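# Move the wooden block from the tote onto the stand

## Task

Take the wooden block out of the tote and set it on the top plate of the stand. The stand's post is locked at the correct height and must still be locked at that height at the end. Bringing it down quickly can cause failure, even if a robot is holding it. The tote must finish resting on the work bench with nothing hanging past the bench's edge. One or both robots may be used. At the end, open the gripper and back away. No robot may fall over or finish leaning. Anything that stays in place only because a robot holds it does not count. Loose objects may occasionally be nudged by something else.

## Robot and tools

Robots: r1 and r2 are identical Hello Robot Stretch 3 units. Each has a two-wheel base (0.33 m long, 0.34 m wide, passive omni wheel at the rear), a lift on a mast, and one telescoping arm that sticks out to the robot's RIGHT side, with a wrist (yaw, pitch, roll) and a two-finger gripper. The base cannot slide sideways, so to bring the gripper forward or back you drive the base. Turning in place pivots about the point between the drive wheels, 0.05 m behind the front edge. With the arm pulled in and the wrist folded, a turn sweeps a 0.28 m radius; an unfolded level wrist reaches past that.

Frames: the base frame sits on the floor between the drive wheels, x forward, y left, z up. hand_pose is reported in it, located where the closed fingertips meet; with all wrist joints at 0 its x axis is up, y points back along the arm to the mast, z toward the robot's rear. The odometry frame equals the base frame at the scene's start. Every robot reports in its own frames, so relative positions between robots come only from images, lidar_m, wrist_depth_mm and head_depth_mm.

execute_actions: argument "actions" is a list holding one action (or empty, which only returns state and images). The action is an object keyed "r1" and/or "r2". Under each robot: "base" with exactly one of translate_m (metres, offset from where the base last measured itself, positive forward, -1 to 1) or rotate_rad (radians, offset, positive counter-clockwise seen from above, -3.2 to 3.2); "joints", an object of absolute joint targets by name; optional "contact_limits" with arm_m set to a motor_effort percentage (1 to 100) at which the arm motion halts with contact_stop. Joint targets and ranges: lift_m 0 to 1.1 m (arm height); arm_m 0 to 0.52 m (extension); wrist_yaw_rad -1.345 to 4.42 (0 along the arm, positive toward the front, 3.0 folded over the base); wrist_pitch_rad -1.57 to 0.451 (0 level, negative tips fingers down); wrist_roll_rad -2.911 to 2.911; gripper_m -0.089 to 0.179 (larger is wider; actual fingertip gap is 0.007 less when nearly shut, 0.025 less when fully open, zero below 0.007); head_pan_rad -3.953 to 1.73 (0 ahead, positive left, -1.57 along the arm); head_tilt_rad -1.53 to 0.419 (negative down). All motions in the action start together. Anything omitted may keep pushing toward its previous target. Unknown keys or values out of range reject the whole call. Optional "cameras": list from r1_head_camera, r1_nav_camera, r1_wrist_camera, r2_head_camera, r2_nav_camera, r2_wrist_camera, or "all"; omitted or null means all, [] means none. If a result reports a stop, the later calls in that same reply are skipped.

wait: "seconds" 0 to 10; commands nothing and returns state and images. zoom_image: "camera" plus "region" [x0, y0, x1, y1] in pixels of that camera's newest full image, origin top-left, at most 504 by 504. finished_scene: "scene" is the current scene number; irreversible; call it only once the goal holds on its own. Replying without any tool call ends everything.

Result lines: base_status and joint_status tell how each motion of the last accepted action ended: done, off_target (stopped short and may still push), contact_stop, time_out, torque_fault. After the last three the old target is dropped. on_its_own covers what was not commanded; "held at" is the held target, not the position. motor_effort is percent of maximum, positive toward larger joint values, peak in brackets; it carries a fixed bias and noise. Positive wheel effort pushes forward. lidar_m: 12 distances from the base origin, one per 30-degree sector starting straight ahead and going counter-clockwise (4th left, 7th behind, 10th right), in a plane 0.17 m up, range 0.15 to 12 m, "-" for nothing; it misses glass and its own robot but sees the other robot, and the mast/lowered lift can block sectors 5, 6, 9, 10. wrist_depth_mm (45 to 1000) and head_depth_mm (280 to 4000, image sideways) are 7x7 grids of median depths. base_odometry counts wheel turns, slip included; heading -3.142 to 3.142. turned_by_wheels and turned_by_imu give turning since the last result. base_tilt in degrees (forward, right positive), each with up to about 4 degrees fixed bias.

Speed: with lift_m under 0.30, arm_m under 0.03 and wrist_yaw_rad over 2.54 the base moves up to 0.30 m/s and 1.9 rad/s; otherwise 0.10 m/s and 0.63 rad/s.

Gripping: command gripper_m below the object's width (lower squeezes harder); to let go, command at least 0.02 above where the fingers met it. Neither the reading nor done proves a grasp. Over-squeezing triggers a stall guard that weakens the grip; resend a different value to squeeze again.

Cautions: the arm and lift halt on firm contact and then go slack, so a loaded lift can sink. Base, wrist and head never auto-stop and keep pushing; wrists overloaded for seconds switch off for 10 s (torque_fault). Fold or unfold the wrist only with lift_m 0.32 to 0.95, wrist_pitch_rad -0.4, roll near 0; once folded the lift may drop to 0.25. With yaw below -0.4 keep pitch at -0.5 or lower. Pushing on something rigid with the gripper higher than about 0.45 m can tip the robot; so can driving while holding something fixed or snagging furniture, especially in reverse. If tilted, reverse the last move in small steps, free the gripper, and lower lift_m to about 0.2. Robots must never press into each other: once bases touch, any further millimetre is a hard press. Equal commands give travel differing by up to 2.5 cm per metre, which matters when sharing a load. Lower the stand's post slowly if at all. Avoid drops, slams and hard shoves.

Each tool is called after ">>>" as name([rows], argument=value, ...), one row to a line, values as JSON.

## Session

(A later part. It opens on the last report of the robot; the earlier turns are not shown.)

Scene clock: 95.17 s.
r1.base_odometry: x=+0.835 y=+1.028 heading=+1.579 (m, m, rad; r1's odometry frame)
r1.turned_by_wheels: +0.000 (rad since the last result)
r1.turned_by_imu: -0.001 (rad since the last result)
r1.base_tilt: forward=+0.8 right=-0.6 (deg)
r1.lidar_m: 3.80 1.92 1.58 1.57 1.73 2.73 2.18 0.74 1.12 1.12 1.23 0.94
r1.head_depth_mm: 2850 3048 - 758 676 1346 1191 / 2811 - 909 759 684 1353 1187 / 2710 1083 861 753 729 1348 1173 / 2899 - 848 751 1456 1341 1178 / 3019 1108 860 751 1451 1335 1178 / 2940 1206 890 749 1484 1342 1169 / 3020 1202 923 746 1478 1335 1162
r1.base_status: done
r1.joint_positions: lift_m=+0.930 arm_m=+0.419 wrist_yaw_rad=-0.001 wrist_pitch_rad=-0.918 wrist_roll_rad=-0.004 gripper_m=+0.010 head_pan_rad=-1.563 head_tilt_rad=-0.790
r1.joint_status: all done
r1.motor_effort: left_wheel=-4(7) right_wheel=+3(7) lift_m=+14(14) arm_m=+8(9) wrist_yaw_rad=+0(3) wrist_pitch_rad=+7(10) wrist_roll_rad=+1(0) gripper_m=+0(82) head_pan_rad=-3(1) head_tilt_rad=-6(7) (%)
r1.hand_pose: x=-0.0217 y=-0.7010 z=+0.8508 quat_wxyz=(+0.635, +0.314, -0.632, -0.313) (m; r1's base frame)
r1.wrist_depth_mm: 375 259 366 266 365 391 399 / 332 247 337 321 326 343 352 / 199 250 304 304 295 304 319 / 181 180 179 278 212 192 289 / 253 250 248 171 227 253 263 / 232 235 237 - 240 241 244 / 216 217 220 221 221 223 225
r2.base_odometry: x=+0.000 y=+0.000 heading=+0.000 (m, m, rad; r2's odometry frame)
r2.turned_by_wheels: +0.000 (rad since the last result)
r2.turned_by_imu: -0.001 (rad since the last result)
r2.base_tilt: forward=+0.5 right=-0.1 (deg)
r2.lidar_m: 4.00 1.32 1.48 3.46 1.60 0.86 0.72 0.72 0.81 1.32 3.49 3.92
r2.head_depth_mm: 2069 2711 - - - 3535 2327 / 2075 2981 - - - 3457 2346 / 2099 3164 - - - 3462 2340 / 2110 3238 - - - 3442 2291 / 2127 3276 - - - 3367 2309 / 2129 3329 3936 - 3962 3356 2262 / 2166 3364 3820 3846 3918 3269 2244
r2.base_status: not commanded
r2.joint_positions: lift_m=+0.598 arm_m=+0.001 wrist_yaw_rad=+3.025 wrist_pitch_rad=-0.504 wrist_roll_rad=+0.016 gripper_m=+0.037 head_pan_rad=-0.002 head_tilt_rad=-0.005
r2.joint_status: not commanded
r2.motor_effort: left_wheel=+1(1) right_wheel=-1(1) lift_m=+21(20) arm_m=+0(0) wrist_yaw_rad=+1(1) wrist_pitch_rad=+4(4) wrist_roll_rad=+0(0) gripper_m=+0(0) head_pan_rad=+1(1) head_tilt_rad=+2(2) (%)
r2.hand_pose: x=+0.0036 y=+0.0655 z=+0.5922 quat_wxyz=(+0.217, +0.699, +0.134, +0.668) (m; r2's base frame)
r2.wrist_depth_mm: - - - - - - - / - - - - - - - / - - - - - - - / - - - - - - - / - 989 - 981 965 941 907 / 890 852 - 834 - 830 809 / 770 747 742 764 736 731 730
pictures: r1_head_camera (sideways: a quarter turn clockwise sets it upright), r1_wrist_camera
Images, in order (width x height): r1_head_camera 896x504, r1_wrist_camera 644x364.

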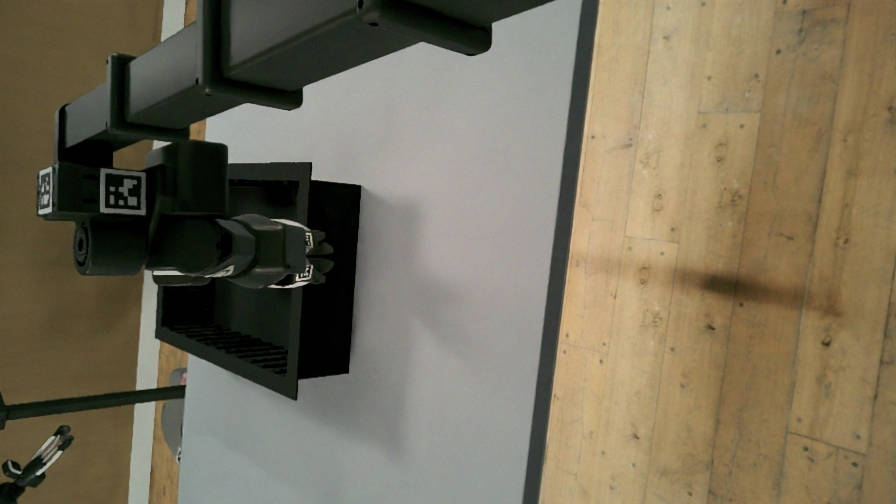

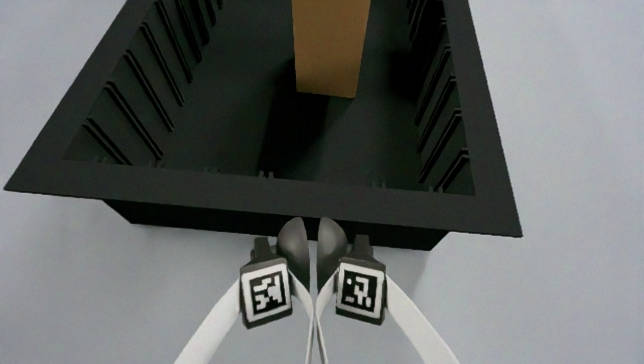

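>>> execute_actions([
  {"r1":{"joints":{"lift_m":1.0}}},
], cameras=[])

>>> execute_actions([
  {"r1":{"joints":{"arm_m":0.5}}},
], cameras=[])

>>> execute_actions([
  {"r1":{"joints":{"lift_m":0.92}}},
], cameras=[])

>>> execute_actions([
  {"r1":{"joints":{"arm_m":0.22}}},
], cameras=["r1_head_camera","r1_wrist_camera"])

Scene clock: 104.10 s.
r1.base_odometry: x=+0.835 y=+1.028 heading=+1.579 (m, m, rad; r1's odometry frame)
r1.turned_by_wheels: +0.000 (rad since the last result)
r1.turned_by_imu: -0.001 (rad since the last result)
r1.base_tilt: forward=+0.9 right=-0.6 (deg)
r1.lidar_m: 3.80 1.92 1.58 1.57 1.73 2.72 2.18 0.74 1.13 1.12 1.23 0.94
r1.head_depth_mm: - 2043 946 760 683 1347 1185 / 2920 3062 938 758 683 1351 1190 / - 1118 862 756 733 1342 1171 / - - 847 755 1459 1340 1182 / 2934 1106 858 749 1446 1338 1182 / 2892 1204 892 751 1479 1340 1180 / 3068 1204 921 747 1480 1334 1175
r1.base_status: not commanded
r1.joint_positions: lift_m=+1.000 arm_m=+0.420 wrist_yaw_rad=-0.001 wrist_pitch_rad=-0.914 wrist_roll_rad=-0.004 gripper_m=+0.010 head_pan_rad=-1.563 head_tilt_rad=-0.790
r1.joint_status: all done
r1.motor_effort: left_wheel=-5(4) right_wheel=+3(3) lift_m=+22(25) arm_m=+6(8) wrist_yaw_rad=+0(1) wrist_pitch_rad=+6(8) wrist_roll_rad=+0(0) gripper_m=-1(1) head_pan_rad=-1(3) head_tilt_rad=-6(6) (%)
r1.hand_pose: x=-0.0217 y=-0.7018 z=+0.9208 quat_wxyz=(+0.636, +0.313, -0.633, -0.312) (m; r1's base frame)
r1.wrist_depth_mm: 484 488 436 312 475 505 513 / 429 421 418 319 419 453 454 / 384 317 384 378 381 405 407 / 353 281 357 360 309 369 368 / 324 243 241 334 245 334 338 / 299 301 306 - 302 307 312 / 277 280 280 284 286 286 288
r2.base_odometry: x=+0.000 y=+0.000 heading=+0.000 (m, m, rad; r2's odometry frame)
r2.turned_by_wheels: +0.000 (rad since the last result)
r2.turned_by_imu: +0.000 (rad since the last result)
r2.base_tilt: forward=+0.5 right=-0.2 (deg)
r2.lidar_m: 4.02 1.32 1.48 3.44 1.60 0.86 0.72 0.72 0.81 1.32 3.48 3.92
r2.head_depth_mm: 2066 2709 - - - 3547 2383 / 2057 2939 - - - 3418 2351 / 2098 3240 - - - 3523 2321 / 2122 3223 - - - 3375 2320 / 2122 3240 - - - 3349 2280 / 2136 3261 3959 3977 - 3358 2281 / 2142 3335 3802 3870 3870 3329 2264
r2.base_status: not commanded
r2.joint_positions: lift_m=+0.598 arm_m=+0.001 wrist_yaw_rad=+3.025 wrist_pitch_rad=-0.504 wrist_roll_rad=+0.016 gripper_m=+0.037 head_pan_rad=-0.002 head_tilt_rad=-0.005
r2.joint_status: not commanded
r2.motor_effort: left_wheel=+1(1) right_wheel=+0(1) lift_m=+21(21) arm_m=+1(0) wrist_yaw_rad=+0(0) wrist_pitch_rad=+4(5) wrist_roll_rad=+1(0) gripper_m=+0(0) head_pan_rad=+1(1) head_tilt_rad=+2(2) (%)
r2.hand_pose: x=+0.0036 y=+0.0655 z=+0.5922 quat_wxyz=(+0.217, +0.699, +0.134, +0.668) (m; r2's base frame)
r2.wrist_depth_mm: - - - - - - - / - - - - - - - / - - - - - - - / - - - - - - - / - - - 970 990 927 910 / 875 886 - 840 - 829 803 / 772 752 743 761 737 715 722
pictures: none
No camera images: the call's "cameras" was empty. Leave "cameras" out to get every camera's image.

Scene clock: 105.90 s.
r1.base_odometry: x=+0.835 y=+1.028 heading=+1.579 (m, m, rad; r1's odometry frame)
r1.turned_by_wheels: +0.000 (rad since the last result)
r1.turned_by_imu: +0.000 (rad since the last result)
r1.base_tilt: forward=+0.8 right=-0.5 (deg)
r1.lidar_m: 3.81 1.92 1.58 1.57 1.73 2.72 2.18 0.74 1.12 1.12 1.23 0.94
r1.head_depth_mm: - 2933 941 762 683 1350 1188 / 2880 3093 932 758 683 1350 1179 / 3012 1114 865 754 729 1338 1177 / - 964 853 754 1463 1355 1184 / 2926 1109 855 752 1461 1336 1173 / 2927 1204 888 747 1489 1351 1165 / 3074 1201 920 744 1476 1331 1165
r1.base_status: not commanded
r1.joint_positions: lift_m=+1.000 arm_m=+0.500 wrist_yaw_rad=-0.001 wrist_pitch_rad=-0.914 wrist_roll_rad=-0.004 gripper_m=+0.010 head_pan_rad=-1.563 head_tilt_rad=-0.790
r1.joint_status: all done
r1.motor_effort: left_wheel=-4(4) right_wheel=+3(3) lift_m=+22(22) arm_m=+6(5) wrist_yaw_rad=+0(0) wrist_pitch_rad=+6(6) wrist_roll_rad=+1(0) gripper_m=-1(1) head_pan_rad=-2(2) head_tilt_rad=-6(6) (%)
r1.hand_pose: x=-0.0217 y=-0.7819 z=+0.9208 quat_wxyz=(+0.636, +0.313, -0.633, -0.312) (m; r1's base frame)
r1.wrist_depth_mm: 479 488 403 413 397 - - / 423 431 414 277 397 456 451 / 388 375 383 256 364 404 409 / 353 283 355 344 342 364 372 / 324 251 324 334 318 334 340 / 295 254 304 - 268 304 312 / 204 202 216 280 274 282 288
r2.base_odometry: x=+0.000 y=+0.000 heading=+0.000 (m, m, rad; r2's odometry frame)
r2.turned_by_wheels: +0.000 (rad since the last result)
r2.turned_by_imu: +0.000 (rad since the last result)
r2.base_tilt: forward=+0.5 right=-0.2 (deg)
r2.lidar_m: 3.99 1.32 1.48 3.46 1.61 0.86 0.72 0.72 0.81 1.32 3.49 3.92
r2.head_depth_mm: 2040 2745 - - - 3479 2413 / 2060 2982 - - - 3487 2336 / 2092 3207 - - - 3447 2321 / 2105 3223 - - - 3437 2325 / 2118 3286 - - - 3390 2265 / 2127 3269 3841 - - 3337 2305 / 2179 3335 3856 3906 3787 3285 2222
r2.base_status: not commanded
r2.joint_positions: lift_m=+0.598 arm_m=+0.001 wrist_yaw_rad=+3.025 wrist_pitch_rad=-0.504 wrist_roll_rad=+0.016 gripper_m=+0.037 head_pan_rad=-0.002 head_tilt_rad=-0.005
r2.joint_status: not commanded
r2.motor_effort: left_wheel=+1(1) right_wheel=-1(1) lift_m=+21(21) arm_m=+0(0) wrist_yaw_rad=+1(1) wrist_pitch_rad=+5(4) wrist_roll_rad=+0(1) gripper_m=-1(1) head_pan_rad=+0(0) head_tilt_rad=+2(2) (%)
r2.hand_pose: x=+0.0036 y=+0.0655 z=+0.5922 quat_wxyz=(+0.217, +0.699, +0.134, +0.668) (m; r2's base frame)
r2.wrist_depth_mm: - - - - - - - / - - - - - - - / - - - - - - - / - - - - - - - / - - - 931 977 935 927 / 867 844 - 835 - 811 833 / 770 754 735 733 730 723 721
pictures: none
No camera images: the call's "cameras" was empty. Leave "cameras" out to get every camera's image.

Scene clock: 107.47 s.
r1.base_odometry: x=+0.835 y=+1.028 heading=+1.579 (m, m, rad; r1's odometry frame)
r1.turned_by_wheels: +0.000 (rad since the last result)
r1.turned_by_imu: +0.000 (rad since the last result)
r1.base_tilt: forward=+0.7 right=-0.7 (deg)
r1.lidar_m: 3.79 1.92 1.58 1.57 1.73 2.72 2.18 0.74 1.13 1.12 1.23 0.94
r1.head_depth_mm: 2811 3112 - - 681 1363 1176 / 2719 - 911 757 683 1350 1179 / 2788 1082 863 756 730 1346 1182 / 2855 - 842 754 1466 1346 1173 / 2963 1106 862 750 1457 1342 1181 / 2895 1206 896 751 1487 1332 1179 / 3091 1194 919 744 1486 1334 1174
r1.base_status: not commanded
r1.joint_positions: lift_m=+0.920 arm_m=+0.500 wrist_yaw_rad=-0.001 wrist_pitch_rad=-0.914 wrist_roll_rad=-0.004 gripper_m=+0.010 head_pan_rad=-1.563 head_tilt_rad=-0.790
r1.joint_status: all done
r1.motor_effort: left_wheel=-4(5) right_wheel=+3(3) lift_m=+14(20) arm_m=+6(6) wrist_yaw_rad=+0(0) wrist_pitch_rad=+6(6) wrist_roll_rad=+0(1) gripper_m=+0(1) head_pan_rad=-2(2) head_tilt_rad=-6(6) (%)
r1.hand_pose: x=-0.0217 y=-0.7819 z=+0.8413 quat_wxyz=(+0.636, +0.313, -0.633, -0.312) (m; r1's base frame)
r1.wrist_depth_mm: 358 242 359 185 294 370 391 / 320 230 323 210 319 229 341 / 186 236 290 256 291 199 306 / 176 243 265 268 265 180 275 / 179 234 245 250 247 164 254 / 183 220 225 - 229 157 232 / 131 131 132 210 211 144 213
r2.base_odometry: x=+0.000 y=+0.000 heading=+0.000 (m, m, rad; r2's odometry frame)
r2.turned_by_wheels: +0.000 (rad since the last result)
r2.turned_by_imu: +0.000 (rad since the last result)
r2.base_tilt: forward=+0.6 right=-0.3 (deg)
r2.lidar_m: 4.02 1.31 1.48 3.46 1.61 0.86 0.72 0.72 0.81 1.32 3.49 3.91
r2.head_depth_mm: 2084 2704 - - - 3538 2363 / 2075 2908 - - - 3532 2345 / 2091 3173 - - - 3431 2302 / 2082 3200 - - - 3396 2284 / 2123 3257 - - - 3319 2303 / 2139 3318 3968 - 3994 3402 2245 / 2162 3353 3849 3922 3898 3351 2268
r2.base_status: not commanded
r2.joint_positions: lift_m=+0.598 arm_m=+0.001 wrist_yaw_rad=+3.025 wrist_pitch_rad=-0.504 wrist_roll_rad=+0.016 gripper_m=+0.037 head_pan_rad=-0.002 head_tilt_rad=-0.005
r2.joint_status: not commanded
r2.motor_effort: left_wheel=+1(1) right_wheel=-1(1) lift_m=+21(21) arm_m=+0(0) wrist_yaw_rad=+1(1) wrist_pitch_rad=+4(4) wrist_roll_rad=+0(1) gripper_m=+0(0) head_pan_rad=+0(0) head_tilt_rad=+2(2) (%)
r2.hand_pose: x=+0.0036 y=+0.0655 z=+0.5922 quat_wxyz=(+0.217, +0.699, +0.134, +0.668) (m; r2's base frame)
r2.wrist_depth_mm: - - - - - - - / - - - - - - - / - - - - - - - / - - - - - - - / 986 982 - 968 988 953 946 / 864 860 - 856 - 815 822 / 779 750 729 748 738 710 733
pictures: none
No camera images: the call's "cameras" was empty. Leave "cameras" out to get every camera's image.

Scene clock: 110.77 s.
r1.base_odometry: x=+0.835 y=+1.028 heading=+1.579 (m, m, rad; r1's odometry frame)
r1.turned_by_wheels: +0.000 (rad since the last result)
r1.turned_by_imu: -0.001 (rad since the last result)
r1.base_tilt: forward=+0.8 right=-0.5 (deg)
r1.lidar_m: 3.82 1.92 1.58 1.57 1.74 2.72 2.19 0.74 1.12 1.12 1.23 0.94
r1.head_depth_mm: 2815 3081 - 720 683 1351 1187 / 2823 3127 - 734 680 1338 1181 / 2927 3134 - 666 729 1346 1179 / 2918 3108 - 650 1461 1350 1179 / 2976 1211 898 671 1452 1333 1175 / 2958 1212 853 674 1481 1343 1165 / 3046 1196 919 745 1485 1326 1172
r1.base_status: not commanded
r1.joint_positions: lift_m=+0.920 arm_m=+0.221 wrist_yaw_rad=-0.001 wrist_pitch_rad=-0.893 wrist_roll_rad=-0.004 gripper_m=+0.010 head_pan_rad=-1.563 head_tilt_rad=-0.790
r1.joint_status: all done
r1.motor_effort: left_wheel=-4(4) right_wheel=+3(3) lift_m=+14(14) arm_m=-6(7) wrist_yaw_rad=+1(0) wrist_pitch_rad=-2(6) wrist_roll_rad=+0(0) gripper_m=-1(1) head_pan_rad=-3(1) head_tilt_rad=-6(5) (%)
r1.hand_pose: x=-0.0217 y=-0.5073 z=+0.8442 quat_wxyz=(+0.639, +0.306, -0.636, -0.305) (m; r1's base frame)
r1.wrist_depth_mm: 379 262 372 197 325 396 405 / 327 248 337 222 318 343 354 / 192 252 300 277 294 299 316 / 183 256 272 276 271 185 285 / 182 240 249 255 248 167 257 / 181 223 230 - 232 155 236 / 135 134 135 136 137 137 217
r2.base_odometry: x=+0.000 y=+0.000 heading=+0.000 (m, m, rad; r2's odometry frame)
r2.turned_by_wheels: +0.000 (rad since the last result)
r2.turned_by_imu: +0.000 (rad since the last result)
r2.base_tilt: forward=+0.5 right=-0.1 (deg)
r2.lidar_m: 4.01 1.32 1.48 3.44 1.60 0.86 0.72 0.72 0.81 1.32 3.49 3.93
r2.head_depth_mm: 2060 2696 - - - 3576 2364 / 2068 2900 - - - 3433 2356 / 2103 3219 - - - 3403 2342 / 2096 3218 - - - 3407 2303 / 2123 3271 - - - 3447 2292 / 2164 3347 3999 3988 3944 3349 2298 / 2147 3367 3830 3916 3825 3291 2264
r2.base_status: not commanded
r2.joint_positions: lift_m=+0.598 arm_m=+0.001 wrist_yaw_rad=+3.025 wrist_pitch_rad=-0.504 wrist_roll_rad=+0.016 gripper_m=+0.037 head_pan_rad=-0.002 head_tilt_rad=-0.005
r2.joint_status: not commanded
r2.motor_effort: left_wheel=+1(0) right_wheel=-1(1) lift_m=+21(21) arm_m=+0(0) wrist_yaw_rad=+0(1) wrist_pitch_rad=+5(5) wrist_roll_rad=+0(0) gripper_m=+0(1) head_pan_rad=+0(1) head_tilt_rad=+2(2) (%)
r2.hand_pose: x=+0.0036 y=+0.0655 z=+0.5922 quat_wxyz=(+0.217, +0.699, +0.134, +0.668) (m; r2's base frame)
r2.wrist_depth_mm: - - - - - - - / - - - - - - - / - - - - - - - / - - - - - - - / 1000 - - - 955 946 895 / 848 851 - 839 - 838 820 / 758 744 741 753 725 732 708
pictures: r1_head_camera (sideways: a quarter turn clockwise sets it upright), r1_wrist_camera
Images, in order (width x height): r1_head_camera 896x504, r1_wrist_camera 644x364.

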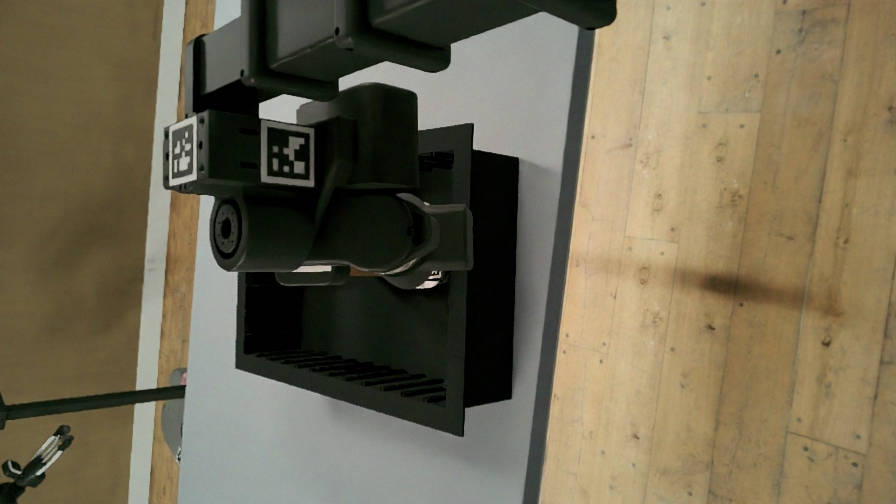

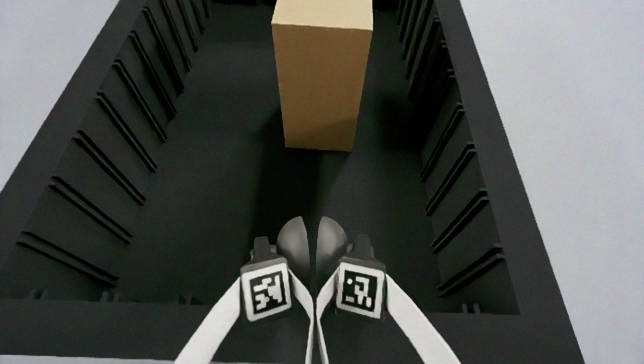

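>>> execute_actions([
  {"r1":{"joints":{"arm_m":0.35,"gripper_m":0.13}}},
], cameras=["r1_head_camera","r1_wrist_camera"])

Scene clock: 117.80 s.
r1.base_odometry: x=+0.835 y=+1.028 heading=+1.579 (m, m, rad; r1's odometry frame)
r1.turned_by_wheels: +0.000 (rad since the last result)
r1.turned_by_imu: -0.001 (rad since the last result)
r1.base_tilt: forward=+0.8 right=-0.5 (deg)
r1.lidar_m: 3.79 1.92 1.58 1.57 1.73 2.73 2.18 0.74 1.13 1.12 1.23 0.94
r1.head_depth_mm: 2823 3042 - 740 718 1352 1191 / 2828 - 922 736 681 1348 1184 / 2834 - 822 683 731 1336 1179 / 2893 - 840 750 1462 1349 1175 / 2922 1213 910 669 1466 1330 1178 / 2926 1215 859 677 1475 1335 1179 / 3084 1202 919 747 1483 1336 1175
r1.base_status: not commanded
r1.joint_positions: lift_m=+0.920 arm_m=+0.350 wrist_yaw_rad=-0.001 wrist_pitch_rad=-0.905 wrist_roll_rad=-0.004 gripper_m=+0.130 head_pan_rad=-1.563 head_tilt_rad=-0.790
r1.joint_status: all done
r1.motor_effort: left_wheel=-4(4) right_wheel=+3(3) lift_m=+14(14) arm_m=+6(6) wrist_yaw_rad=+1(0) wrist_pitch_rad=+2(2) wrist_roll_rad=+0(0) gripper_m=+0(80) head_pan_rad=-2(2) head_tilt_rad=-6(6) (%)
r1.hand_pose: x=-0.0217 y=-0.6339 z=+0.8426 quat_wxyz=(+0.637, +0.310, -0.634, -0.309) (m; r1's base frame)
r1.wrist_depth_mm: 369 253 300 296 285 386 393 / 327 236 328 164 293 329 348 / 189 239 295 147 239 202 309 / 175 241 267 133 236 182 280 / 173 229 242 135 241 166 257 / 177 - 226 212 225 150 232 / - 206 211 212 213 175 215
r2.base_odometry: x=+0.000 y=+0.000 heading=+0.000 (m, m, rad; r2's odometry frame)
r2.turned_by_wheels: +0.000 (rad since the last result)
r2.turned_by_imu: -0.001 (rad since the last result)
r2.base_tilt: forward=+0.6 right=-0.2 (deg)
r2.lidar_m: 4.00 1.32 1.48 3.46 1.61 0.86 0.72 0.72 0.81 1.32 3.48 3.93
r2.head_depth_mm: 2051 2740 - - - 3528 2373 / 2082 2962 - - - 3453 2330 / 2072 3203 - - - 3430 2340 / 2077 3212 - - - 3432 2335 / 2102 3294 - - - 3421 2285 / 2144 3327 3965 3997 - 3310 2276 / 2140 3371 3812 3868 3840 3317 2270
r2.base_status: not commanded
r2.joint_positions: lift_m=+0.598 arm_m=+0.001 wrist_yaw_rad=+3.025 wrist_pitch_rad=-0.504 wrist_roll_rad=+0.016 gripper_m=+0.037 head_pan_rad=-0.002 head_tilt_rad=-0.005
r2.joint_status: not commanded
r2.motor_effort: left_wheel=+1(1) right_wheel=-1(0) lift_m=+21(21) arm_m=+0(0) wrist_yaw_rad=+1(1) wrist_pitch_rad=+4(5) wrist_roll_rad=+0(0) gripper_m=+0(1) head_pan_rad=+0(0) head_tilt_rad=+2(2) (%)
r2.hand_pose: x=+0.0036 y=+0.0655 z=+0.5922 quat_wxyz=(+0.217, +0.699, +0.134, +0.668) (m; r2's base frame)
r2.wrist_depth_mm: - - - - - - - / - - - - - - - / - - - - - - - / - - - - - - - / 999 - - 948 983 928 914 / 875 889 - 874 - 835 829 / 764 759 729 740 729 716 716
pictures: r1_head_camera (sideways: a quarter turn clockwise sets it upright), r1_wrist_camera
Images, in order (width x height): r1_head_camera 896x504, r1_wrist_camera 644x364.

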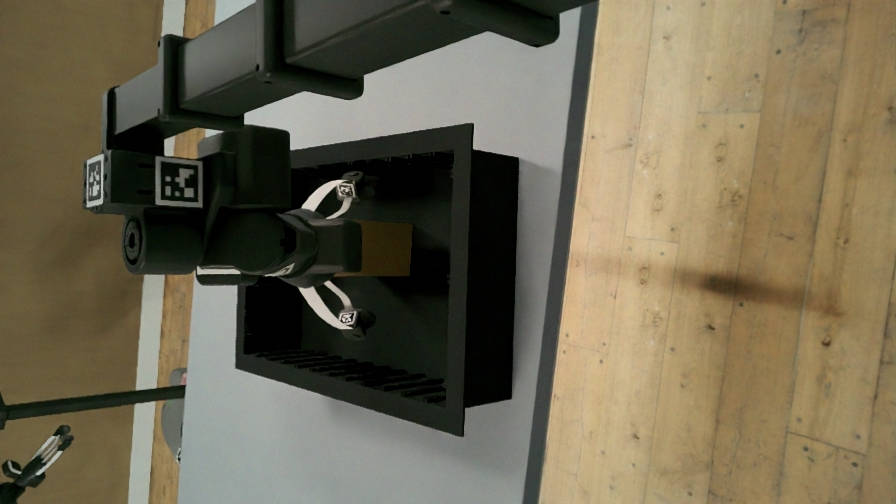

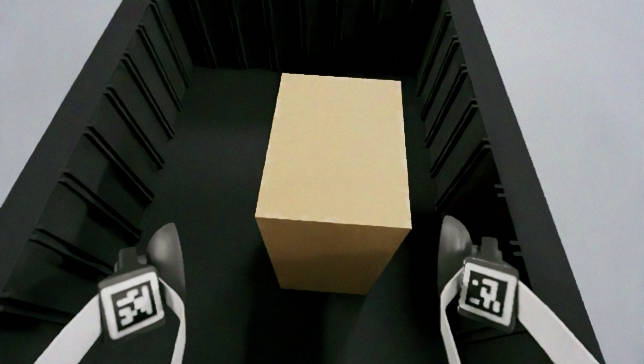

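>>> execute_actions([
  {"r1":{"joints":{"arm_m":0.39}}},
], cameras=[])

>>> execute_actions([
  {"r1":{"joints":{"gripper_m":0.02}}},
], cameras=[])

>>> execute_actions([
  {"r1":{"joints":{"lift_m":1.08}}},
], cameras=["r1_head_camera","r1_wrist_camera"])

Scene clock: 125.37 s.
r1.base_odometry: x=+0.835 y=+1.028 heading=+1.579 (m, m, rad; r1's odometry frame)
r1.turned_by_wheels: +0.000 (rad since the last result)
r1.turned_by_imu: -0.001 (rad since the last result)
r1.base_tilt: forward=+0.8 right=-0.5 (deg)
r1.lidar_m: 3.79 1.91 1.58 1.57 1.73 2.73 2.18 0.74 1.13 1.12 1.23 0.94
r1.head_depth_mm: 2795 3063 - 735 702 1349 1194 / 2756 - 906 741 683 1344 1185 / 2806 - 864 683 728 1352 1176 / 2880 - 743 750 1455 1358 1175 / 2939 1210 894 674 1460 1346 1170 / 2904 1209 851 674 1480 1338 1171 / 3051 1207 921 749 1480 1347 1177
r1.base_status: not commanded
r1.joint_positions: lift_m=+0.920 arm_m=+0.390 wrist_yaw_rad=-0.001 wrist_pitch_rad=-0.905 wrist_roll_rad=-0.004 gripper_m=+0.130 head_pan_rad=-1.563 head_tilt_rad=-0.790
r1.joint_status: all done
r1.motor_effort: left_wheel=-4(4) right_wheel=+3(3) lift_m=+14(14) arm_m=+6(7) wrist_yaw_rad=+0(1) wrist_pitch_rad=+2(2) wrist_roll_rad=+1(0) gripper_m=-1(1) head_pan_rad=-2(1) head_tilt_rad=-6(6) (%)
r1.hand_pose: x=-0.0217 y=-0.6739 z=+0.8426 quat_wxyz=(+0.637, +0.310, -0.634, -0.309) (m; r1's base frame)
r1.wrist_depth_mm: 368 248 254 256 254 380 392 / 327 231 300 297 284 329 345 / 189 235 296 297 295 204 308 / 173 238 269 132 139 183 280 / 171 224 245 122 124 166 254 / 173 - 222 112 113 150 231 / - 206 208 107 120 181 213
r2.base_odometry: x=+0.000 y=+0.000 heading=+0.000 (m, m, rad; r2's odometry frame)
r2.turned_by_wheels: +0.000 (rad since the last result)
r2.turned_by_imu: +0.000 (rad since the last result)
r2.base_tilt: forward=+0.6 right=-0.1 (deg)
r2.lidar_m: 4.00 1.32 1.48 3.46 1.61 0.86 0.72 0.72 0.81 1.32 3.48 3.92
r2.head_depth_mm: 2051 2716 - - - 3561 2371 / 2059 2942 - - - 3444 2350 / 2100 3186 - - - 3446 2308 / 2110 3231 - - - 3370 2311 / 2138 3258 - - - 3387 2301 / 2145 3295 3883 3969 3915 3317 2270 / 2190 3429 3782 3924 3846 3282 2246
r2.base_status: not commanded
r2.joint_positions: lift_m=+0.598 arm_m=+0.001 wrist_yaw_rad=+3.025 wrist_pitch_rad=-0.504 wrist_roll_rad=+0.016 gripper_m=+0.037 head_pan_rad=-0.002 head_tilt_rad=-0.005
r2.joint_status: not commanded
r2.motor_effort: left_wheel=+0(1) right_wheel=-1(1) lift_m=+21(21) arm_m=+0(0) wrist_yaw_rad=+0(0) wrist_pitch_rad=+4(5) wrist_roll_rad=+0(1) gripper_m=+0(1) head_pan_rad=+1(0) head_tilt_rad=+2(2) (%)
r2.hand_pose: x=+0.0036 y=+0.0655 z=+0.5922 quat_wxyz=(+0.217, +0.699, +0.134, +0.668) (m; r2's base frame)
r2.wrist_depth_mm: - - - - - - - / - - - - - - - / - - - - - - - / - - - - - - - / 990 998 - 928 945 947 918 / 843 850 - 855 - 829 791 / 744 772 732 739 729 711 725
pictures: none
No camera images: the call's "cameras" was empty. Leave "cameras" out to get every camera's image.

Scene clock: 126.97 s.
r1.base_odometry: x=+0.835 y=+1.028 heading=+1.579 (m, m, rad; r1's odometry frame)
r1.turned_by_wheels: +0.000 (rad since the last result)
r1.turned_by_imu: +0.000 (rad since the last result)
r1.base_tilt: forward=+0.8 right=-0.6 (deg)
r1.lidar_m: 3.80 1.91 1.58 1.57 1.73 2.73 2.18 0.74 1.12 1.12 1.23 0.94
r1.head_depth_mm: 2800 3027 - 738 701 1350 1189 / 2812 - 908 740 681 1348 1183 / 2829 - 871 703 730 1334 1176 / 2926 - 742 748 1458 1334 1180 / 2935 1215 898 673 1463 1349 1176 / 3000 1205 854 673 1474 1330 1178 / 3029 1200 917 744 1473 1339 1176
r1.base_status: not commanded
r1.joint_positions: lift_m=+0.920 arm_m=+0.390 wrist_yaw_rad=-0.001 wrist_pitch_rad=-0.905 wrist_roll_rad=-0.004 gripper_m=+0.022 head_pan_rad=-1.563 head_tilt_rad=-0.790
r1.joint_status: all done
r1.motor_effort: left_wheel=-4(5) right_wheel=+4(4) lift_m=+14(14) arm_m=+6(6) wrist_yaw_rad=+1(0) wrist_pitch_rad=+2(2) wrist_roll_rad=+0(0) gripper_m=-32(98) head_pan_rad=-2(2) head_tilt_rad=-5(6) (%)
r1.hand_pose: x=-0.0217 y=-0.6738 z=+0.8425 quat_wxyz=(+0.637, +0.310, -0.634, -0.309) (m; r1's base frame)
r1.wrist_depth_mm: 371 247 255 252 253 379 398 / 329 234 301 297 285 327 346 / 189 236 295 296 293 203 308 / 174 238 267 132 242 184 278 / 172 236 241 121 125 172 254 / 173 213 112 112 112 159 232 / 170 205 205 107 206 182 140
r2.base_odometry: x=+0.000 y=+0.000 heading=+0.000 (m, m, rad; r2's odometry frame)
r2.turned_by_wheels: +0.000 (rad since the last result)
r2.turned_by_imu: +0.000 (rad since the last result)
r2.base_tilt: forward=+0.5 right=-0.2 (deg)
r2.lidar_m: 4.02 1.31 1.48 3.46 1.60 0.86 0.72 0.72 0.81 1.32 3.49 3.92
r2.head_depth_mm: 2037 2719 - - - 3534 2372 / 2088 2895 - - - 3500 2337 / 2096 3192 - - - 3462 2304 / 2124 3208 - - - 3420 2312 / 2136 3295 - - - 3393 2295 / 2156 3276 3958 3866 3954 3336 2291 / 2170 3358 3881 3880 3947 3291 2236
r2.base_status: not commanded
r2.joint_positions: lift_m=+0.598 arm_m=+0.001 wrist_yaw_rad=+3.025 wrist_pitch_rad=-0.504 wrist_roll_rad=+0.016 gripper_m=+0.037 head_pan_rad=-0.002 head_tilt_rad=-0.005
r2.joint_status: not commanded
r2.motor_effort: left_wheel=+0(1) right_wheel=+0(1) lift_m=+21(21) arm_m=+0(0) wrist_yaw_rad=+1(1) wrist_pitch_rad=+5(5) wrist_roll_rad=+0(0) gripper_m=-1(0) head_pan_rad=+0(1) head_tilt_rad=+2(2) (%)
r2.hand_pose: x=+0.0036 y=+0.0655 z=+0.5922 quat_wxyz=(+0.217, +0.699, +0.134, +0.668) (m; r2's base frame)
r2.wrist_depth_mm: - - - - - - - / - - - - - - - / - - - - - - - / - - - - - - - / - 968 - 952 - 945 933 / 861 851 - 826 - 826 798 / 779 765 729 715 725 727 713
pictures: none
No camera images: the call's "cameras" was empty. Leave "cameras" out to get every camera's image.

Scene clock: 129.27 s.
r1.base_odometry: x=+0.835 y=+1.028 heading=+1.579 (m, m, rad; r1's odometry frame)
r1.turned_by_wheels: +0.000 (rad since the last result)
r1.turned_by_imu: +0.000 (rad since the last result)
r1.base_tilt: forward=+0.9 right=-0.5 (deg)
r1.lidar_m: 3.82 1.92 1.58 1.57 1.73 2.73 2.19 0.74 1.12 1.12 1.23 0.94
r1.head_depth_mm: 2761 3092 942 757 685 1351 1181 / 2838 3032 938 737 680 1353 1191 / 2889 3057 868 684 733 1342 1173 / - 605 841 747 1455 1344 1174 / 2935 1209 899 747 1460 1334 1172 / 2948 1205 853 672 1475 1347 1173 / 3064 1198 923 746 1474 1332 1180
r1.base_status: not commanded
r1.joint_positions: lift_m=+1.080 arm_m=+0.390 wrist_yaw_rad=-0.001 wrist_pitch_rad=-0.918 wrist_roll_rad=-0.004 gripper_m=+0.032 head_pan_rad=-1.563 head_tilt_rad=-0.790
r1.joint_status: all done
r1.on_its_own: gripper_m is held at +0.030, not at your +0.020, by its stall guard, which is still easing
r1.motor_effort: left_wheel=-4(6) right_wheel=+3(4) lift_m=+23(24) arm_m=+6(6) wrist_yaw_rad=+0(0) wrist_pitch_rad=+7(8) wrist_roll_rad=+0(0) gripper_m=-25(32) head_pan_rad=-3(2) head_tilt_rad=-6(7) (%)
r1.hand_pose: x=-0.0217 y=-0.6711 z=+1.0002 quat_wxyz=(+0.635, +0.314, -0.632, -0.313) (m; r1's base frame)
r1.wrist_depth_mm: 593 601 610 616 - - - / 525 538 538 548 554 558 564 / 479 480 404 395 492 506 498 / 437 437 426 436 429 456 457 / 402 403 399 147 157 420 418 / 373 375 120 120 120 386 390 / 349 288 119 108 268 354 363
r2.base_odometry: x=+0.000 y=+0.000 heading=+0.000 (m, m, rad; r2's odometry frame)
r2.turned_by_wheels: +0.000 (rad since the last result)
r2.turned_by_imu: +0.000 (rad since the last result)
r2.base_tilt: forward=+0.6 right=-0.4 (deg)
r2.lidar_m: 4.01 1.32 1.48 3.46 1.60 0.86 0.72 0.72 0.81 1.32 3.48 3.92
r2.head_depth_mm: 2065 2706 - - - 3492 2371 / 2070 2969 - - - 3505 2342 / 2062 3196 - - - 3422 2321 / 2114 3193 - - - 3397 2339 / 2122 3266 - - - 3411 2280 / 2155 3266 3905 - 3971 3393 2302 / 2162 3355 3836 3914 3844 3302 2252
r2.base_status: not commanded
r2.joint_positions: lift_m=+0.598 arm_m=+0.001 wrist_yaw_rad=+3.025 wrist_pitch_rad=-0.504 wrist_roll_rad=+0.016 gripper_m=+0.037 head_pan_rad=-0.002 head_tilt_rad=-0.005
r2.joint_status: not commanded
r2.motor_effort: left_wheel=+1(1) right_wheel=+0(1) lift_m=+21(21) arm_m=+0(1) wrist_yaw_rad=+0(0) wrist_pitch_rad=+4(5) wrist_roll_rad=+0(0) gripper_m=+0(0) head_pan_rad=-1(0) head_tilt_rad=+2(2) (%)
r2.hand_pose: x=+0.0036 y=+0.0655 z=+0.5922 quat_wxyz=(+0.217, +0.699, +0.134, +0.668) (m; r2's base frame)
r2.wrist_depth_mm: - - - - - - - / - - - - - - - / - - - - - - - / - - - - - - - / - 992 - 990 972 930 953 / 876 856 - 836 - 794 815 / 746 763 736 734 735 723 720
pictures: r1_head_camera (sideways: a quarter turn clockwise sets it upright), r1_wrist_camera
Images, in order (width x height): r1_head_camera 896x504, r1_wrist_camera 644x364.

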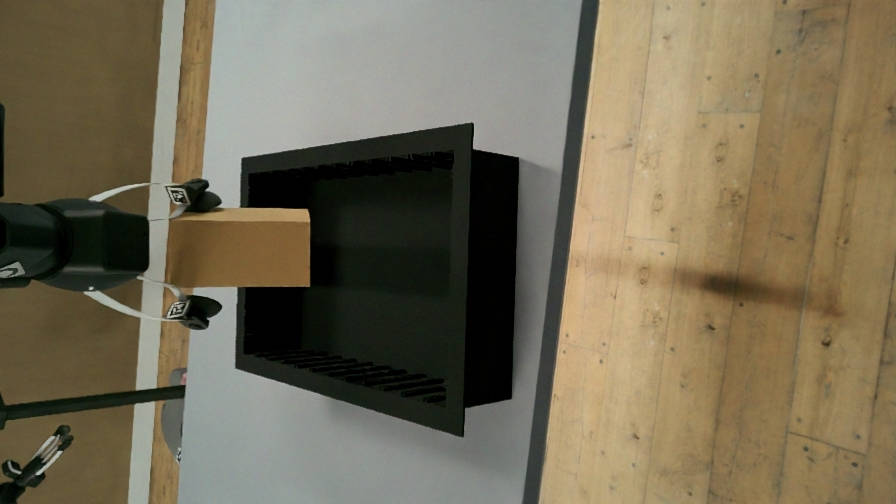

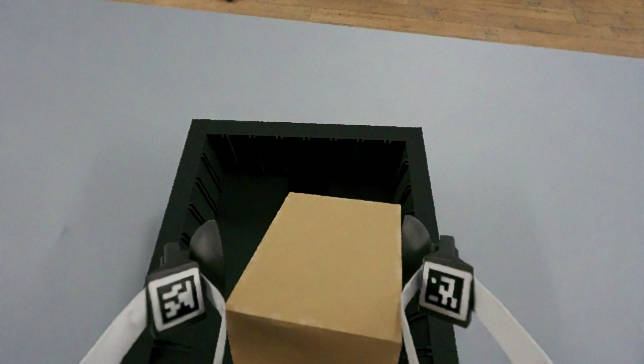

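>>> execute_actions([
  {"r1":{"base":{"translate_m":-1.0},"joints":{"arm_m":0.05,"gripper_m":0.033,"head_pan_rad":-2.3,"head_tilt_rad":-0.3}}},
], cameras=[])

>>> execute_actions([
  {"r1":{"base":{"translate_m":-0.4}}},
], cameras=["r1_head_camera","r1_nav_camera"])

Scene clock: 149.23 s.
r1.base_odometry: x=+0.843 y=+0.028 heading=+1.579 (m, m, rad; r1's odometry frame)
r1.turned_by_wheels: +0.000 (rad since the last result)
r1.turned_by_imu: -0.004 (rad since the last result)
r1.base_tilt: forward=+0.9 right=-0.5 (deg)
r1.lidar_m: 4.24 2.15 1.75 1.74 1.91 2.99 3.28 1.21 3.07 1.02 0.48 1.65
r1.head_depth_mm: 3679 3789 3923 - - - 1594 / 3801 - - - - 1897 1613 / 3595 3796 - - - 1950 1586 / 3339 3442 - - - 2065 1606 / 3070 3273 - - - 2051 1604 / 2938 3125 - - - 1970 1600 / 2794 2876 - - - - 1558
r1.base_status: done
r1.joint_positions: lift_m=+1.080 arm_m=+0.050 wrist_yaw_rad=+0.000 wrist_pitch_rad=-0.918 wrist_roll_rad=-0.004 gripper_m=+0.047 head_pan_rad=-2.293 head_tilt_rad=-0.310
r1.joint_status: gripper_m off_target (ended at +0.047, target +0.033); the others done
r1.on_its_own: gripper_m is held at +0.046, not at your +0.033, by its stall guard, which is not easing now
r1.motor_effort: left_wheel=-3(8) right_wheel=+2(3) lift_m=+23(23) arm_m=-5(6) wrist_yaw_rad=+0(0) wrist_pitch_rad=+7(7) wrist_roll_rad=+0(0) gripper_m=-20(68) head_pan_rad=-1(25) head_tilt_rad=+5(36) (%)
r1.hand_pose: x=-0.0216 y=-0.3320 z=+1.0002 quat_wxyz=(+0.635, +0.314, -0.632, -0.313) (m; r1's base frame)
r1.wrist_depth_mm: 602 602 - - - - - / 527 553 - - - - - / 485 507 - - - - - / 442 - - - - - - / 411 - - 147 158 - - / 384 - 120 120 120 - - / - - 120 108 - - -
r2.base_odometry: x=+0.000 y=+0.000 heading=+0.000 (m, m, rad; r2's odometry frame)
r2.turned_by_wheels: +0.000 (rad since the last result)
r2.turned_by_imu: -0.002 (rad since the last result)
r2.base_tilt: forward=+0.6 right=+0.0 (deg)
r2.lidar_m: 4.01 1.32 1.48 3.46 1.60 0.86 0.72 0.72 0.81 1.32 3.49 3.93
r2.head_depth_mm: 2042 2734 - - - 3514 2344 / 2061 2909 - - - 3534 2343 / 2070 3182 - - - 3485 2328 / 2107 3243 - - - 3462 2317 / 2134 3256 - - - 3407 2315 / 2139 3313 3965 3992 - 3257 2292 / 2164 3344 3852 3855 3864 3275 2260
r2.base_status: not commanded
r2.joint_positions: lift_m=+0.598 arm_m=+0.001 wrist_yaw_rad=+3.025 wrist_pitch_rad=-0.504 wrist_roll_rad=+0.016 gripper_m=+0.037 head_pan_rad=-0.002 head_tilt_rad=-0.005
r2.joint_status: not commanded
r2.motor_effort: left_wheel=+1(1) right_wheel=-1(0) lift_m=+21(21) arm_m=+0(0) wrist_yaw_rad=+0(1) wrist_pitch_rad=+5(5) wrist_roll_rad=+1(0) gripper_m=+1(1) head_pan_rad=+1(1) head_tilt_rad=+2(2) (%)
r2.hand_pose: x=+0.0036 y=+0.0655 z=+0.5922 quat_wxyz=(+0.217, +0.699, +0.134, +0.668) (m; r2's base frame)
r2.wrist_depth_mm: - - - - - - - / - - - - - - - / - - - - - - - / - - - - - - - / - 999 - 942 988 957 926 / 850 854 - 853 - 806 808 / 771 776 741 727 717 733 726
pictures: none
No camera images: the call's "cameras" was empty. Leave "cameras" out to get every camera's image.

Scene clock: 154.30 s.
r1.base_odometry: x=+0.846 y=-0.372 heading=+1.579 (m, m, rad; r1's odometry frame)
r1.turned_by_wheels: +0.000 (rad since the last result)
r1.turned_by_imu: -0.002 (rad since the last result)
r1.base_tilt: forward=+0.8 right=-0.6 (deg)
r1.lidar_m: 4.39 2.23 1.81 1.81 1.99 2.91 2.89 0.85 2.99 2.98 1.17 0.81
r1.head_depth_mm: 3288 3399 3432 - - - 1545 / 3594 3789 - - - 1899 1560 / 3481 3706 - - - 1975 1609 / 3247 3443 - - - 2063 1591 / 3034 3199 - - - 2046 1600 / 2870 3016 - - - 1967 1602 / 2727 2845 - - - - 1550
r1.base_status: done
r1.joint_positions: lift_m=+1.080 arm_m=+0.050 wrist_yaw_rad=+0.000 wrist_pitch_rad=-0.918 wrist_roll_rad=-0.004 gripper_m=+0.047 head_pan_rad=-2.293 head_tilt_rad=-0.310
r1.joint_status: not commanded
r1.on_its_own: gripper_m is held at +0.046, not at your +0.033, by its stall guard, which is not easing now
r1.motor_effort: left_wheel=-3(8) right_wheel=+3(4) lift_m=+23(23) arm_m=-5(6) wrist_yaw_rad=+0(0) wrist_pitch_rad=+7(7) wrist_roll_rad=+0(0) gripper_m=-20(20) head_pan_rad=-2(1) head_tilt_rad=+4(5) (%)
r1.hand_pose: x=-0.0216 y=-0.3320 z=+1.0002 quat_wxyz=(+0.635, +0.314, -0.632, -0.313) (m; r1's base frame)
r1.wrist_depth_mm: - - - - - - - / - - - - - - - / - - - - - - - / - - - - - - - / - - - 147 158 - - / - - 120 120 120 - 955 / - - 119 108 - - -
r2.base_odometry: x=+0.000 y=+0.000 heading=+0.000 (m, m, rad; r2's odometry frame)
r2.turned_by_wheels: +0.000 (rad since the last result)
r2.turned_by_imu: -0.001 (rad since the last result)
r2.base_tilt: forward=+0.6 right=-0.3 (deg)
r2.lidar_m: 4.02 1.32 1.48 3.45 1.61 0.86 0.72 0.72 0.81 1.32 3.48 3.91
r2.head_depth_mm: 2052 2686 - - - 3553 2392 / 2085 2958 - - - 3436 2323 / 2078 3212 - - - 3415 2339 / 2107 3255 - - - 3419 2283 / 2124 3280 - - - 3365 2276 / 2143 3364 3924 3973 3942 3370 2263 / 2168 3337 3896 3881 3771 3338 2259
r2.base_status: not commanded
r2.joint_positions: lift_m=+0.598 arm_m=+0.001 wrist_yaw_rad=+3.025 wrist_pitch_rad=-0.504 wrist_roll_rad=+0.016 gripper_m=+0.037 head_pan_rad=-0.002 head_tilt_rad=-0.005
r2.joint_status: not commanded
r2.motor_effort: left_wheel=+1(1) right_wheel=+0(1) lift_m=+21(21) arm_m=+0(0) wrist_yaw_rad=+0(0) wrist_pitch_rad=+4(5) wrist_roll_rad=+0(0) gripper_m=+0(1) head_pan_rad=+0(0) head_tilt_rad=+2(2) (%)
r2.hand_pose: x=+0.0036 y=+0.0655 z=+0.5922 quat_wxyz=(+0.217, +0.699, +0.134, +0.668) (m; r2's base frame)
r2.wrist_depth_mm: - - - - - - - / - - - - - - - / - - - - - - - / - - - - - - - / 991 983 - 964 974 925 920 / 876 847 - 830 - 811 806 / 762 761 737 746 740 732 710
pictures: r1_head_camera (sideways: a quarter turn clockwise sets it upright), r1_nav_camera (sideways: a quarter turn counterclockwise sets it upright)
Images, in order (width x height): r1_head_camera 896x504, r1_nav_camera 672x504.

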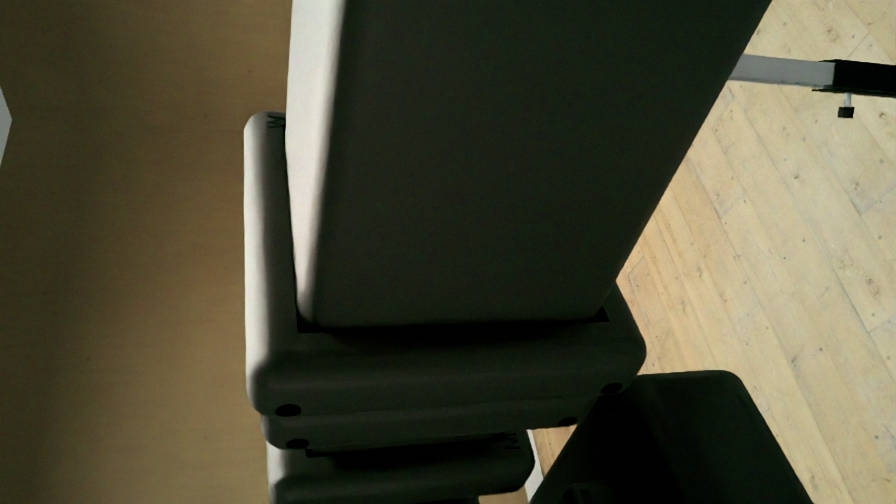

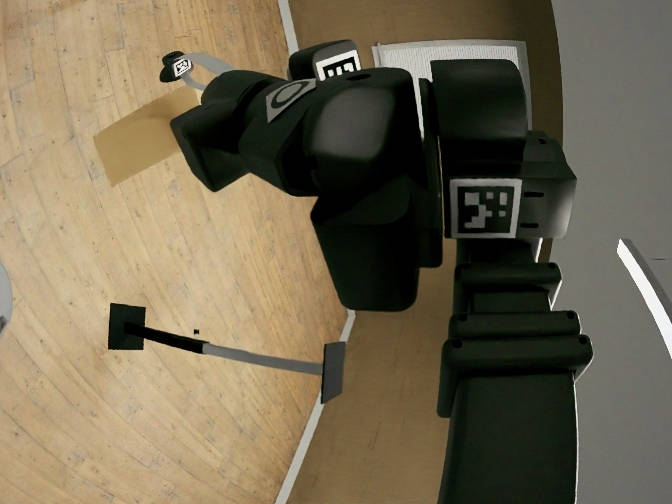

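>>> execute_actions([
  {"r1":{"base":{"translate_m":-0.7},"joints":{"head_pan_rad":-1.57,"head_tilt_rad":-0.6}}},
], cameras=["r1_head_camera","r1_nav_camera"])

Scene clock: 169.33 s.
r1.base_odometry: x=+0.852 y=-1.072 heading=+1.579 (m, m, rad; r1's odometry frame)
r1.turned_by_wheels: +0.000 (rad since the last result)
r1.turned_by_imu: -0.003 (rad since the last result)
r1.base_tilt: forward=+0.8 right=-0.6 (deg)
r1.lidar_m: 1.47 2.36 1.93 1.92 2.10 2.21 2.20 2.41 2.88 0.40 3.14 1.47
r1.head_depth_mm: - - - - 1760 1526 1291 / 2421 - - - 1694 1523 1292 / 2424 - - - - 365 1197 / 2454 - - - - 322 307 / 2525 2809 3024 2410 1107 1451 1235 / 2559 2865 3073 2407 1860 1528 1278 / 2596 2832 3053 2398 1862 1519 1285
r1.base_status: done
r1.joint_positions: lift_m=+1.080 arm_m=+0.050 wrist_yaw_rad=+0.012 wrist_pitch_rad=-0.908 wrist_roll_rad=+0.002 gripper_m=+0.046 head_pan_rad=-1.577 head_tilt_rad=-0.592
r1.joint_status: all done
r1.on_its_own: gripper_m is held at +0.046, not at your +0.033, by its stall guard, which is not easing now; wrist_yaw_rad is at rest, and its effort (-16) is outside its rest range (-12 to +12)
r1.motor_effort: left_wheel=-1(9) right_wheel=-4(10) lift_m=+18(24) arm_m=-3(5) wrist_yaw_rad=-16(28) wrist_pitch_rad=+3(7) wrist_roll_rad=-4(5) gripper_m=-19(21) head_pan_rad=+1(25) head_tilt_rad=-5(28) (%)
r1.hand_pose: x=-0.0200 y=-0.3338 z=+1.0019 quat_wxyz=(+0.637, +0.314, -0.634, -0.307) (m; r1's base frame)
r1.wrist_depth_mm: - - - - - - - / - - - - - - - / - - - 251 253 - - / - - - 228 229 - - / - - - 213 213 - - / - - 135 144 185 - - / - - 117 110 - - -
r2.base_odometry: x=+0.000 y=+0.000 heading=+0.000 (m, m, rad; r2's odometry frame)
r2.turned_by_wheels: +0.000 (rad since the last result)
r2.turned_by_imu: -0.001 (rad since the last result)
r2.base_tilt: forward=+0.8 right=+0.0 (deg)
r2.lidar_m: 4.01 1.32 1.48 3.44 1.60 0.86 0.72 0.72 0.81 1.32 3.47 3.91
r2.head_depth_mm: 2035 2731 - - - 3515 2390 / 2081 2945 - - - 3567 2381 / 2084 3209 - - - 3430 2312 / 2133 3221 - - - 3441 2298 / 2150 3289 - - - 3404 2304 / 2155 3409 3984 3938 - 3367 2262 / 2166 3379 3810 3885 3828 3292 2268
r2.base_status: not commanded
r2.joint_positions: lift_m=+0.598 arm_m=+0.001 wrist_yaw_rad=+3.025 wrist_pitch_rad=-0.504 wrist_roll_rad=+0.016 gripper_m=+0.037 head_pan_rad=-0.002 head_tilt_rad=-0.005
r2.joint_status: not commanded
r2.motor_effort: left_wheel=+1(1) right_wheel=-1(1) lift_m=+21(21) arm_m=+0(1) wrist_yaw_rad=+0(1) wrist_pitch_rad=+4(5) wrist_roll_rad=+1(0) gripper_m=-1(1) head_pan_rad=+0(1) head_tilt_rad=+2(2) (%)
r2.hand_pose: x=+0.0036 y=+0.0655 z=+0.5922 quat_wxyz=(+0.217, +0.699, +0.134, +0.668) (m; r2's base frame)
r2.wrist_depth_mm: - - - - - - - / - - - - - - - / - - - - - - - / - - - - - - - / 993 977 - 972 964 955 935 / 871 853 - 852 - 808 802 / 789 761 721 745 736 733 720
pictures: r1_head_camera (sideways: a quarter turn clockwise sets it upright), r1_nav_camera (sideways: a quarter turn counterclockwise sets it upright)
Images, in order (width x height): r1_head_camera 896x504, r1_nav_camera 672x504.

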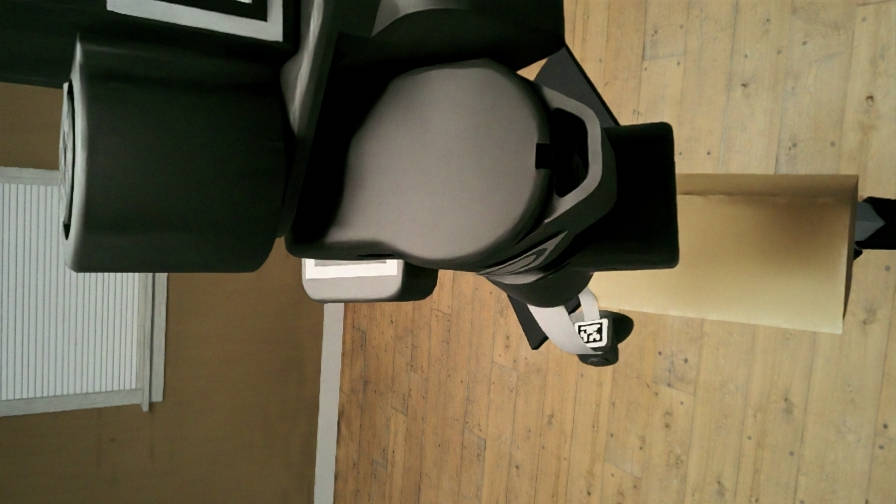

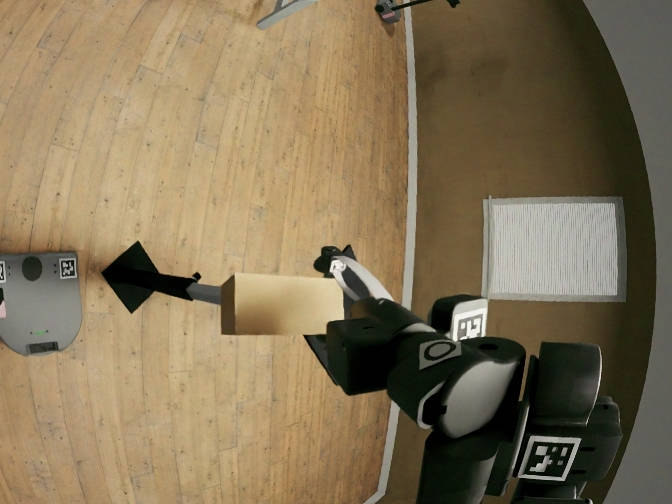

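>>> execute_actions([
  {"r1":{"base":{"translate_m":0.2},"joints":{"head_pan_rad":-1.9,"head_tilt_rad":-0.45}}},
], cameras=["r1_head_camera","r1_nav_camera"])

Scene clock: 178.60 s.
r1.base_odometry: x=+0.851 y=-0.872 heading=+1.579 (m, m, rad; r1's odometry frame)
r1.turned_by_wheels: +0.000 (rad since the last result)
r1.turned_by_imu: -0.001 (rad since the last result)
r1.base_tilt: forward=+0.8 right=-0.6 (deg)
r1.lidar_m: 2.70 2.32 1.90 1.88 2.07 2.41 2.39 2.63 0.47 2.89 3.19 1.28
r1.head_depth_mm: 2739 - - 2945 2056 1669 1421 / 2684 - - 3322 - 584 1400 / 2634 - - - - 1574 698 / 2564 - - - - 1687 1399 / 2484 - - - - 1727 1399 / 2453 2645 - - - - 1363 / 2480 2567 - - - - 1367
r1.base_status: done
r1.joint_positions: lift_m=+1.080 arm_m=+0.050 wrist_yaw_rad=+0.001 wrist_pitch_rad=-0.915 wrist_roll_rad=-0.001 gripper_m=+0.046 head_pan_rad=-1.893 head_tilt_rad=-0.458
r1.joint_status: all done
r1.on_its_own: gripper_m is held at +0.046, not at your +0.033, by its stall guard, which is not easing now
r1.motor_effort: left_wheel=-4(5) right_wheel=+2(7) lift_m=+18(18) arm_m=-2(3) wrist_yaw_rad=-2(16) wrist_pitch_rad=+6(10) wrist_roll_rad=-2(3) gripper_m=-1(20) head_pan_rad=-2(18) head_tilt_rad=+3(18) (%)
r1.hand_pose: x=-0.0214 y=-0.3324 z=+1.0010 quat_wxyz=(+0.635, +0.313, -0.634, -0.312) (m; r1's base frame)
r1.wrist_depth_mm: - - - - - - - / - - - - - - 286 / - - - - - 259 256 / - - - - - - 231 / - - - - - - 219 / - - - - 577 - - / - - - - - - -
r2.base_odometry: x=+0.000 y=+0.000 heading=+0.000 (m, m, rad; r2's odometry frame)
r2.turned_by_wheels: +0.000 (rad since the last result)
r2.turned_by_imu: -0.001 (rad since the last result)
r2.base_tilt: forward=+0.5 right=-0.1 (deg)
r2.lidar_m: 4.00 1.32 1.48 3.46 1.61 0.86 0.72 0.72 0.81 1.32 3.47 3.91
r2.head_depth_mm: 2061 2692 - - - 3567 2349 / 2082 2967 - - - 3523 2339 / 2085 3167 - - - 3391 2356 / 2106 3196 - - - 3434 2309 / 2100 3272 - - - 3377 2281 / 2150 3314 3998 - 3944 3344 2268 / 2146 3415 3782 3773 3846 3280 2249
r2.base_status: not commanded
r2.joint_positions: lift_m=+0.598 arm_m=+0.001 wrist_yaw_rad=+3.025 wrist_pitch_rad=-0.504 wrist_roll_rad=+0.016 gripper_m=+0.037 head_pan_rad=-0.002 head_tilt_rad=-0.005
r2.joint_status: not commanded
r2.motor_effort: left_wheel=+1(1) right_wheel=-1(1) lift_m=+21(20) arm_m=+0(0) wrist_yaw_rad=+0(1) wrist_pitch_rad=+4(5) wrist_roll_rad=+1(1) gripper_m=+1(0) head_pan_rad=+0(0) head_tilt_rad=+2(2) (%)
r2.hand_pose: x=+0.0036 y=+0.0655 z=+0.5922 quat_wxyz=(+0.217, +0.699, +0.134, +0.668) (m; r2's base frame)
r2.wrist_depth_mm: - - - - - - - / - - - - - - - / - - - - - - - / - - - - - - - / - 940 - 976 991 952 925 / 867 861 - 854 - 835 804 / 771 753 723 741 732 726 723
pictures: r1_head_camera (sideways: a quarter turn clockwise sets it upright), r1_nav_camera (sideways: a quarter turn counterclockwise sets it upright)
Images, in order (width x height): r1_head_camera 896x504, r1_nav_camera 672x504.

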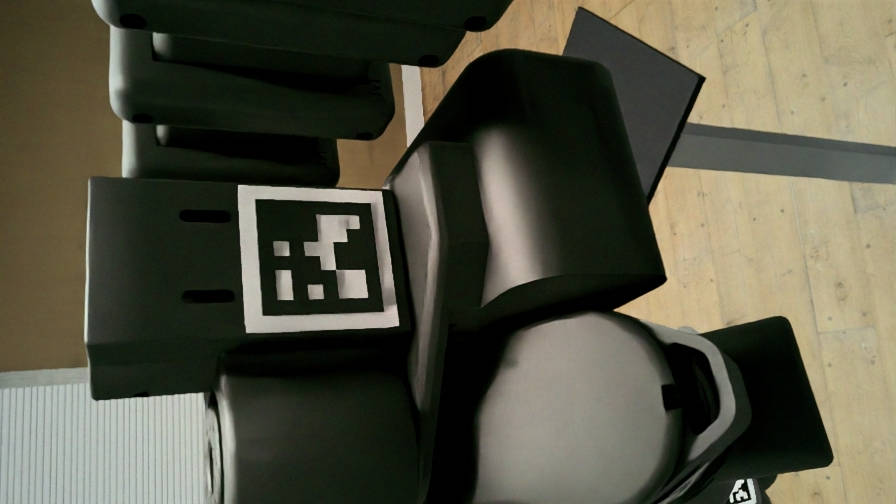

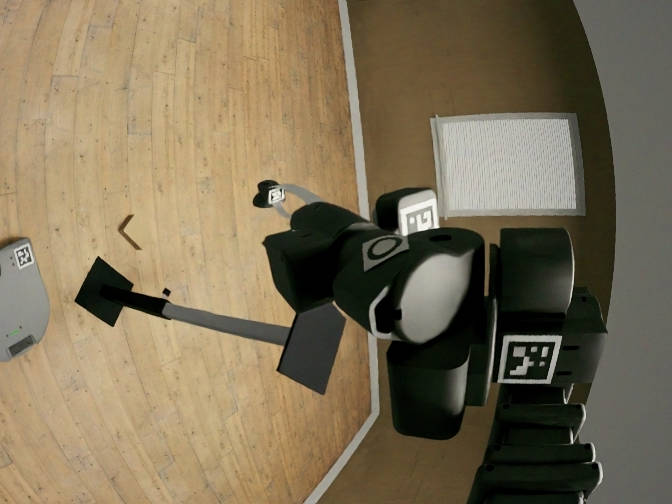

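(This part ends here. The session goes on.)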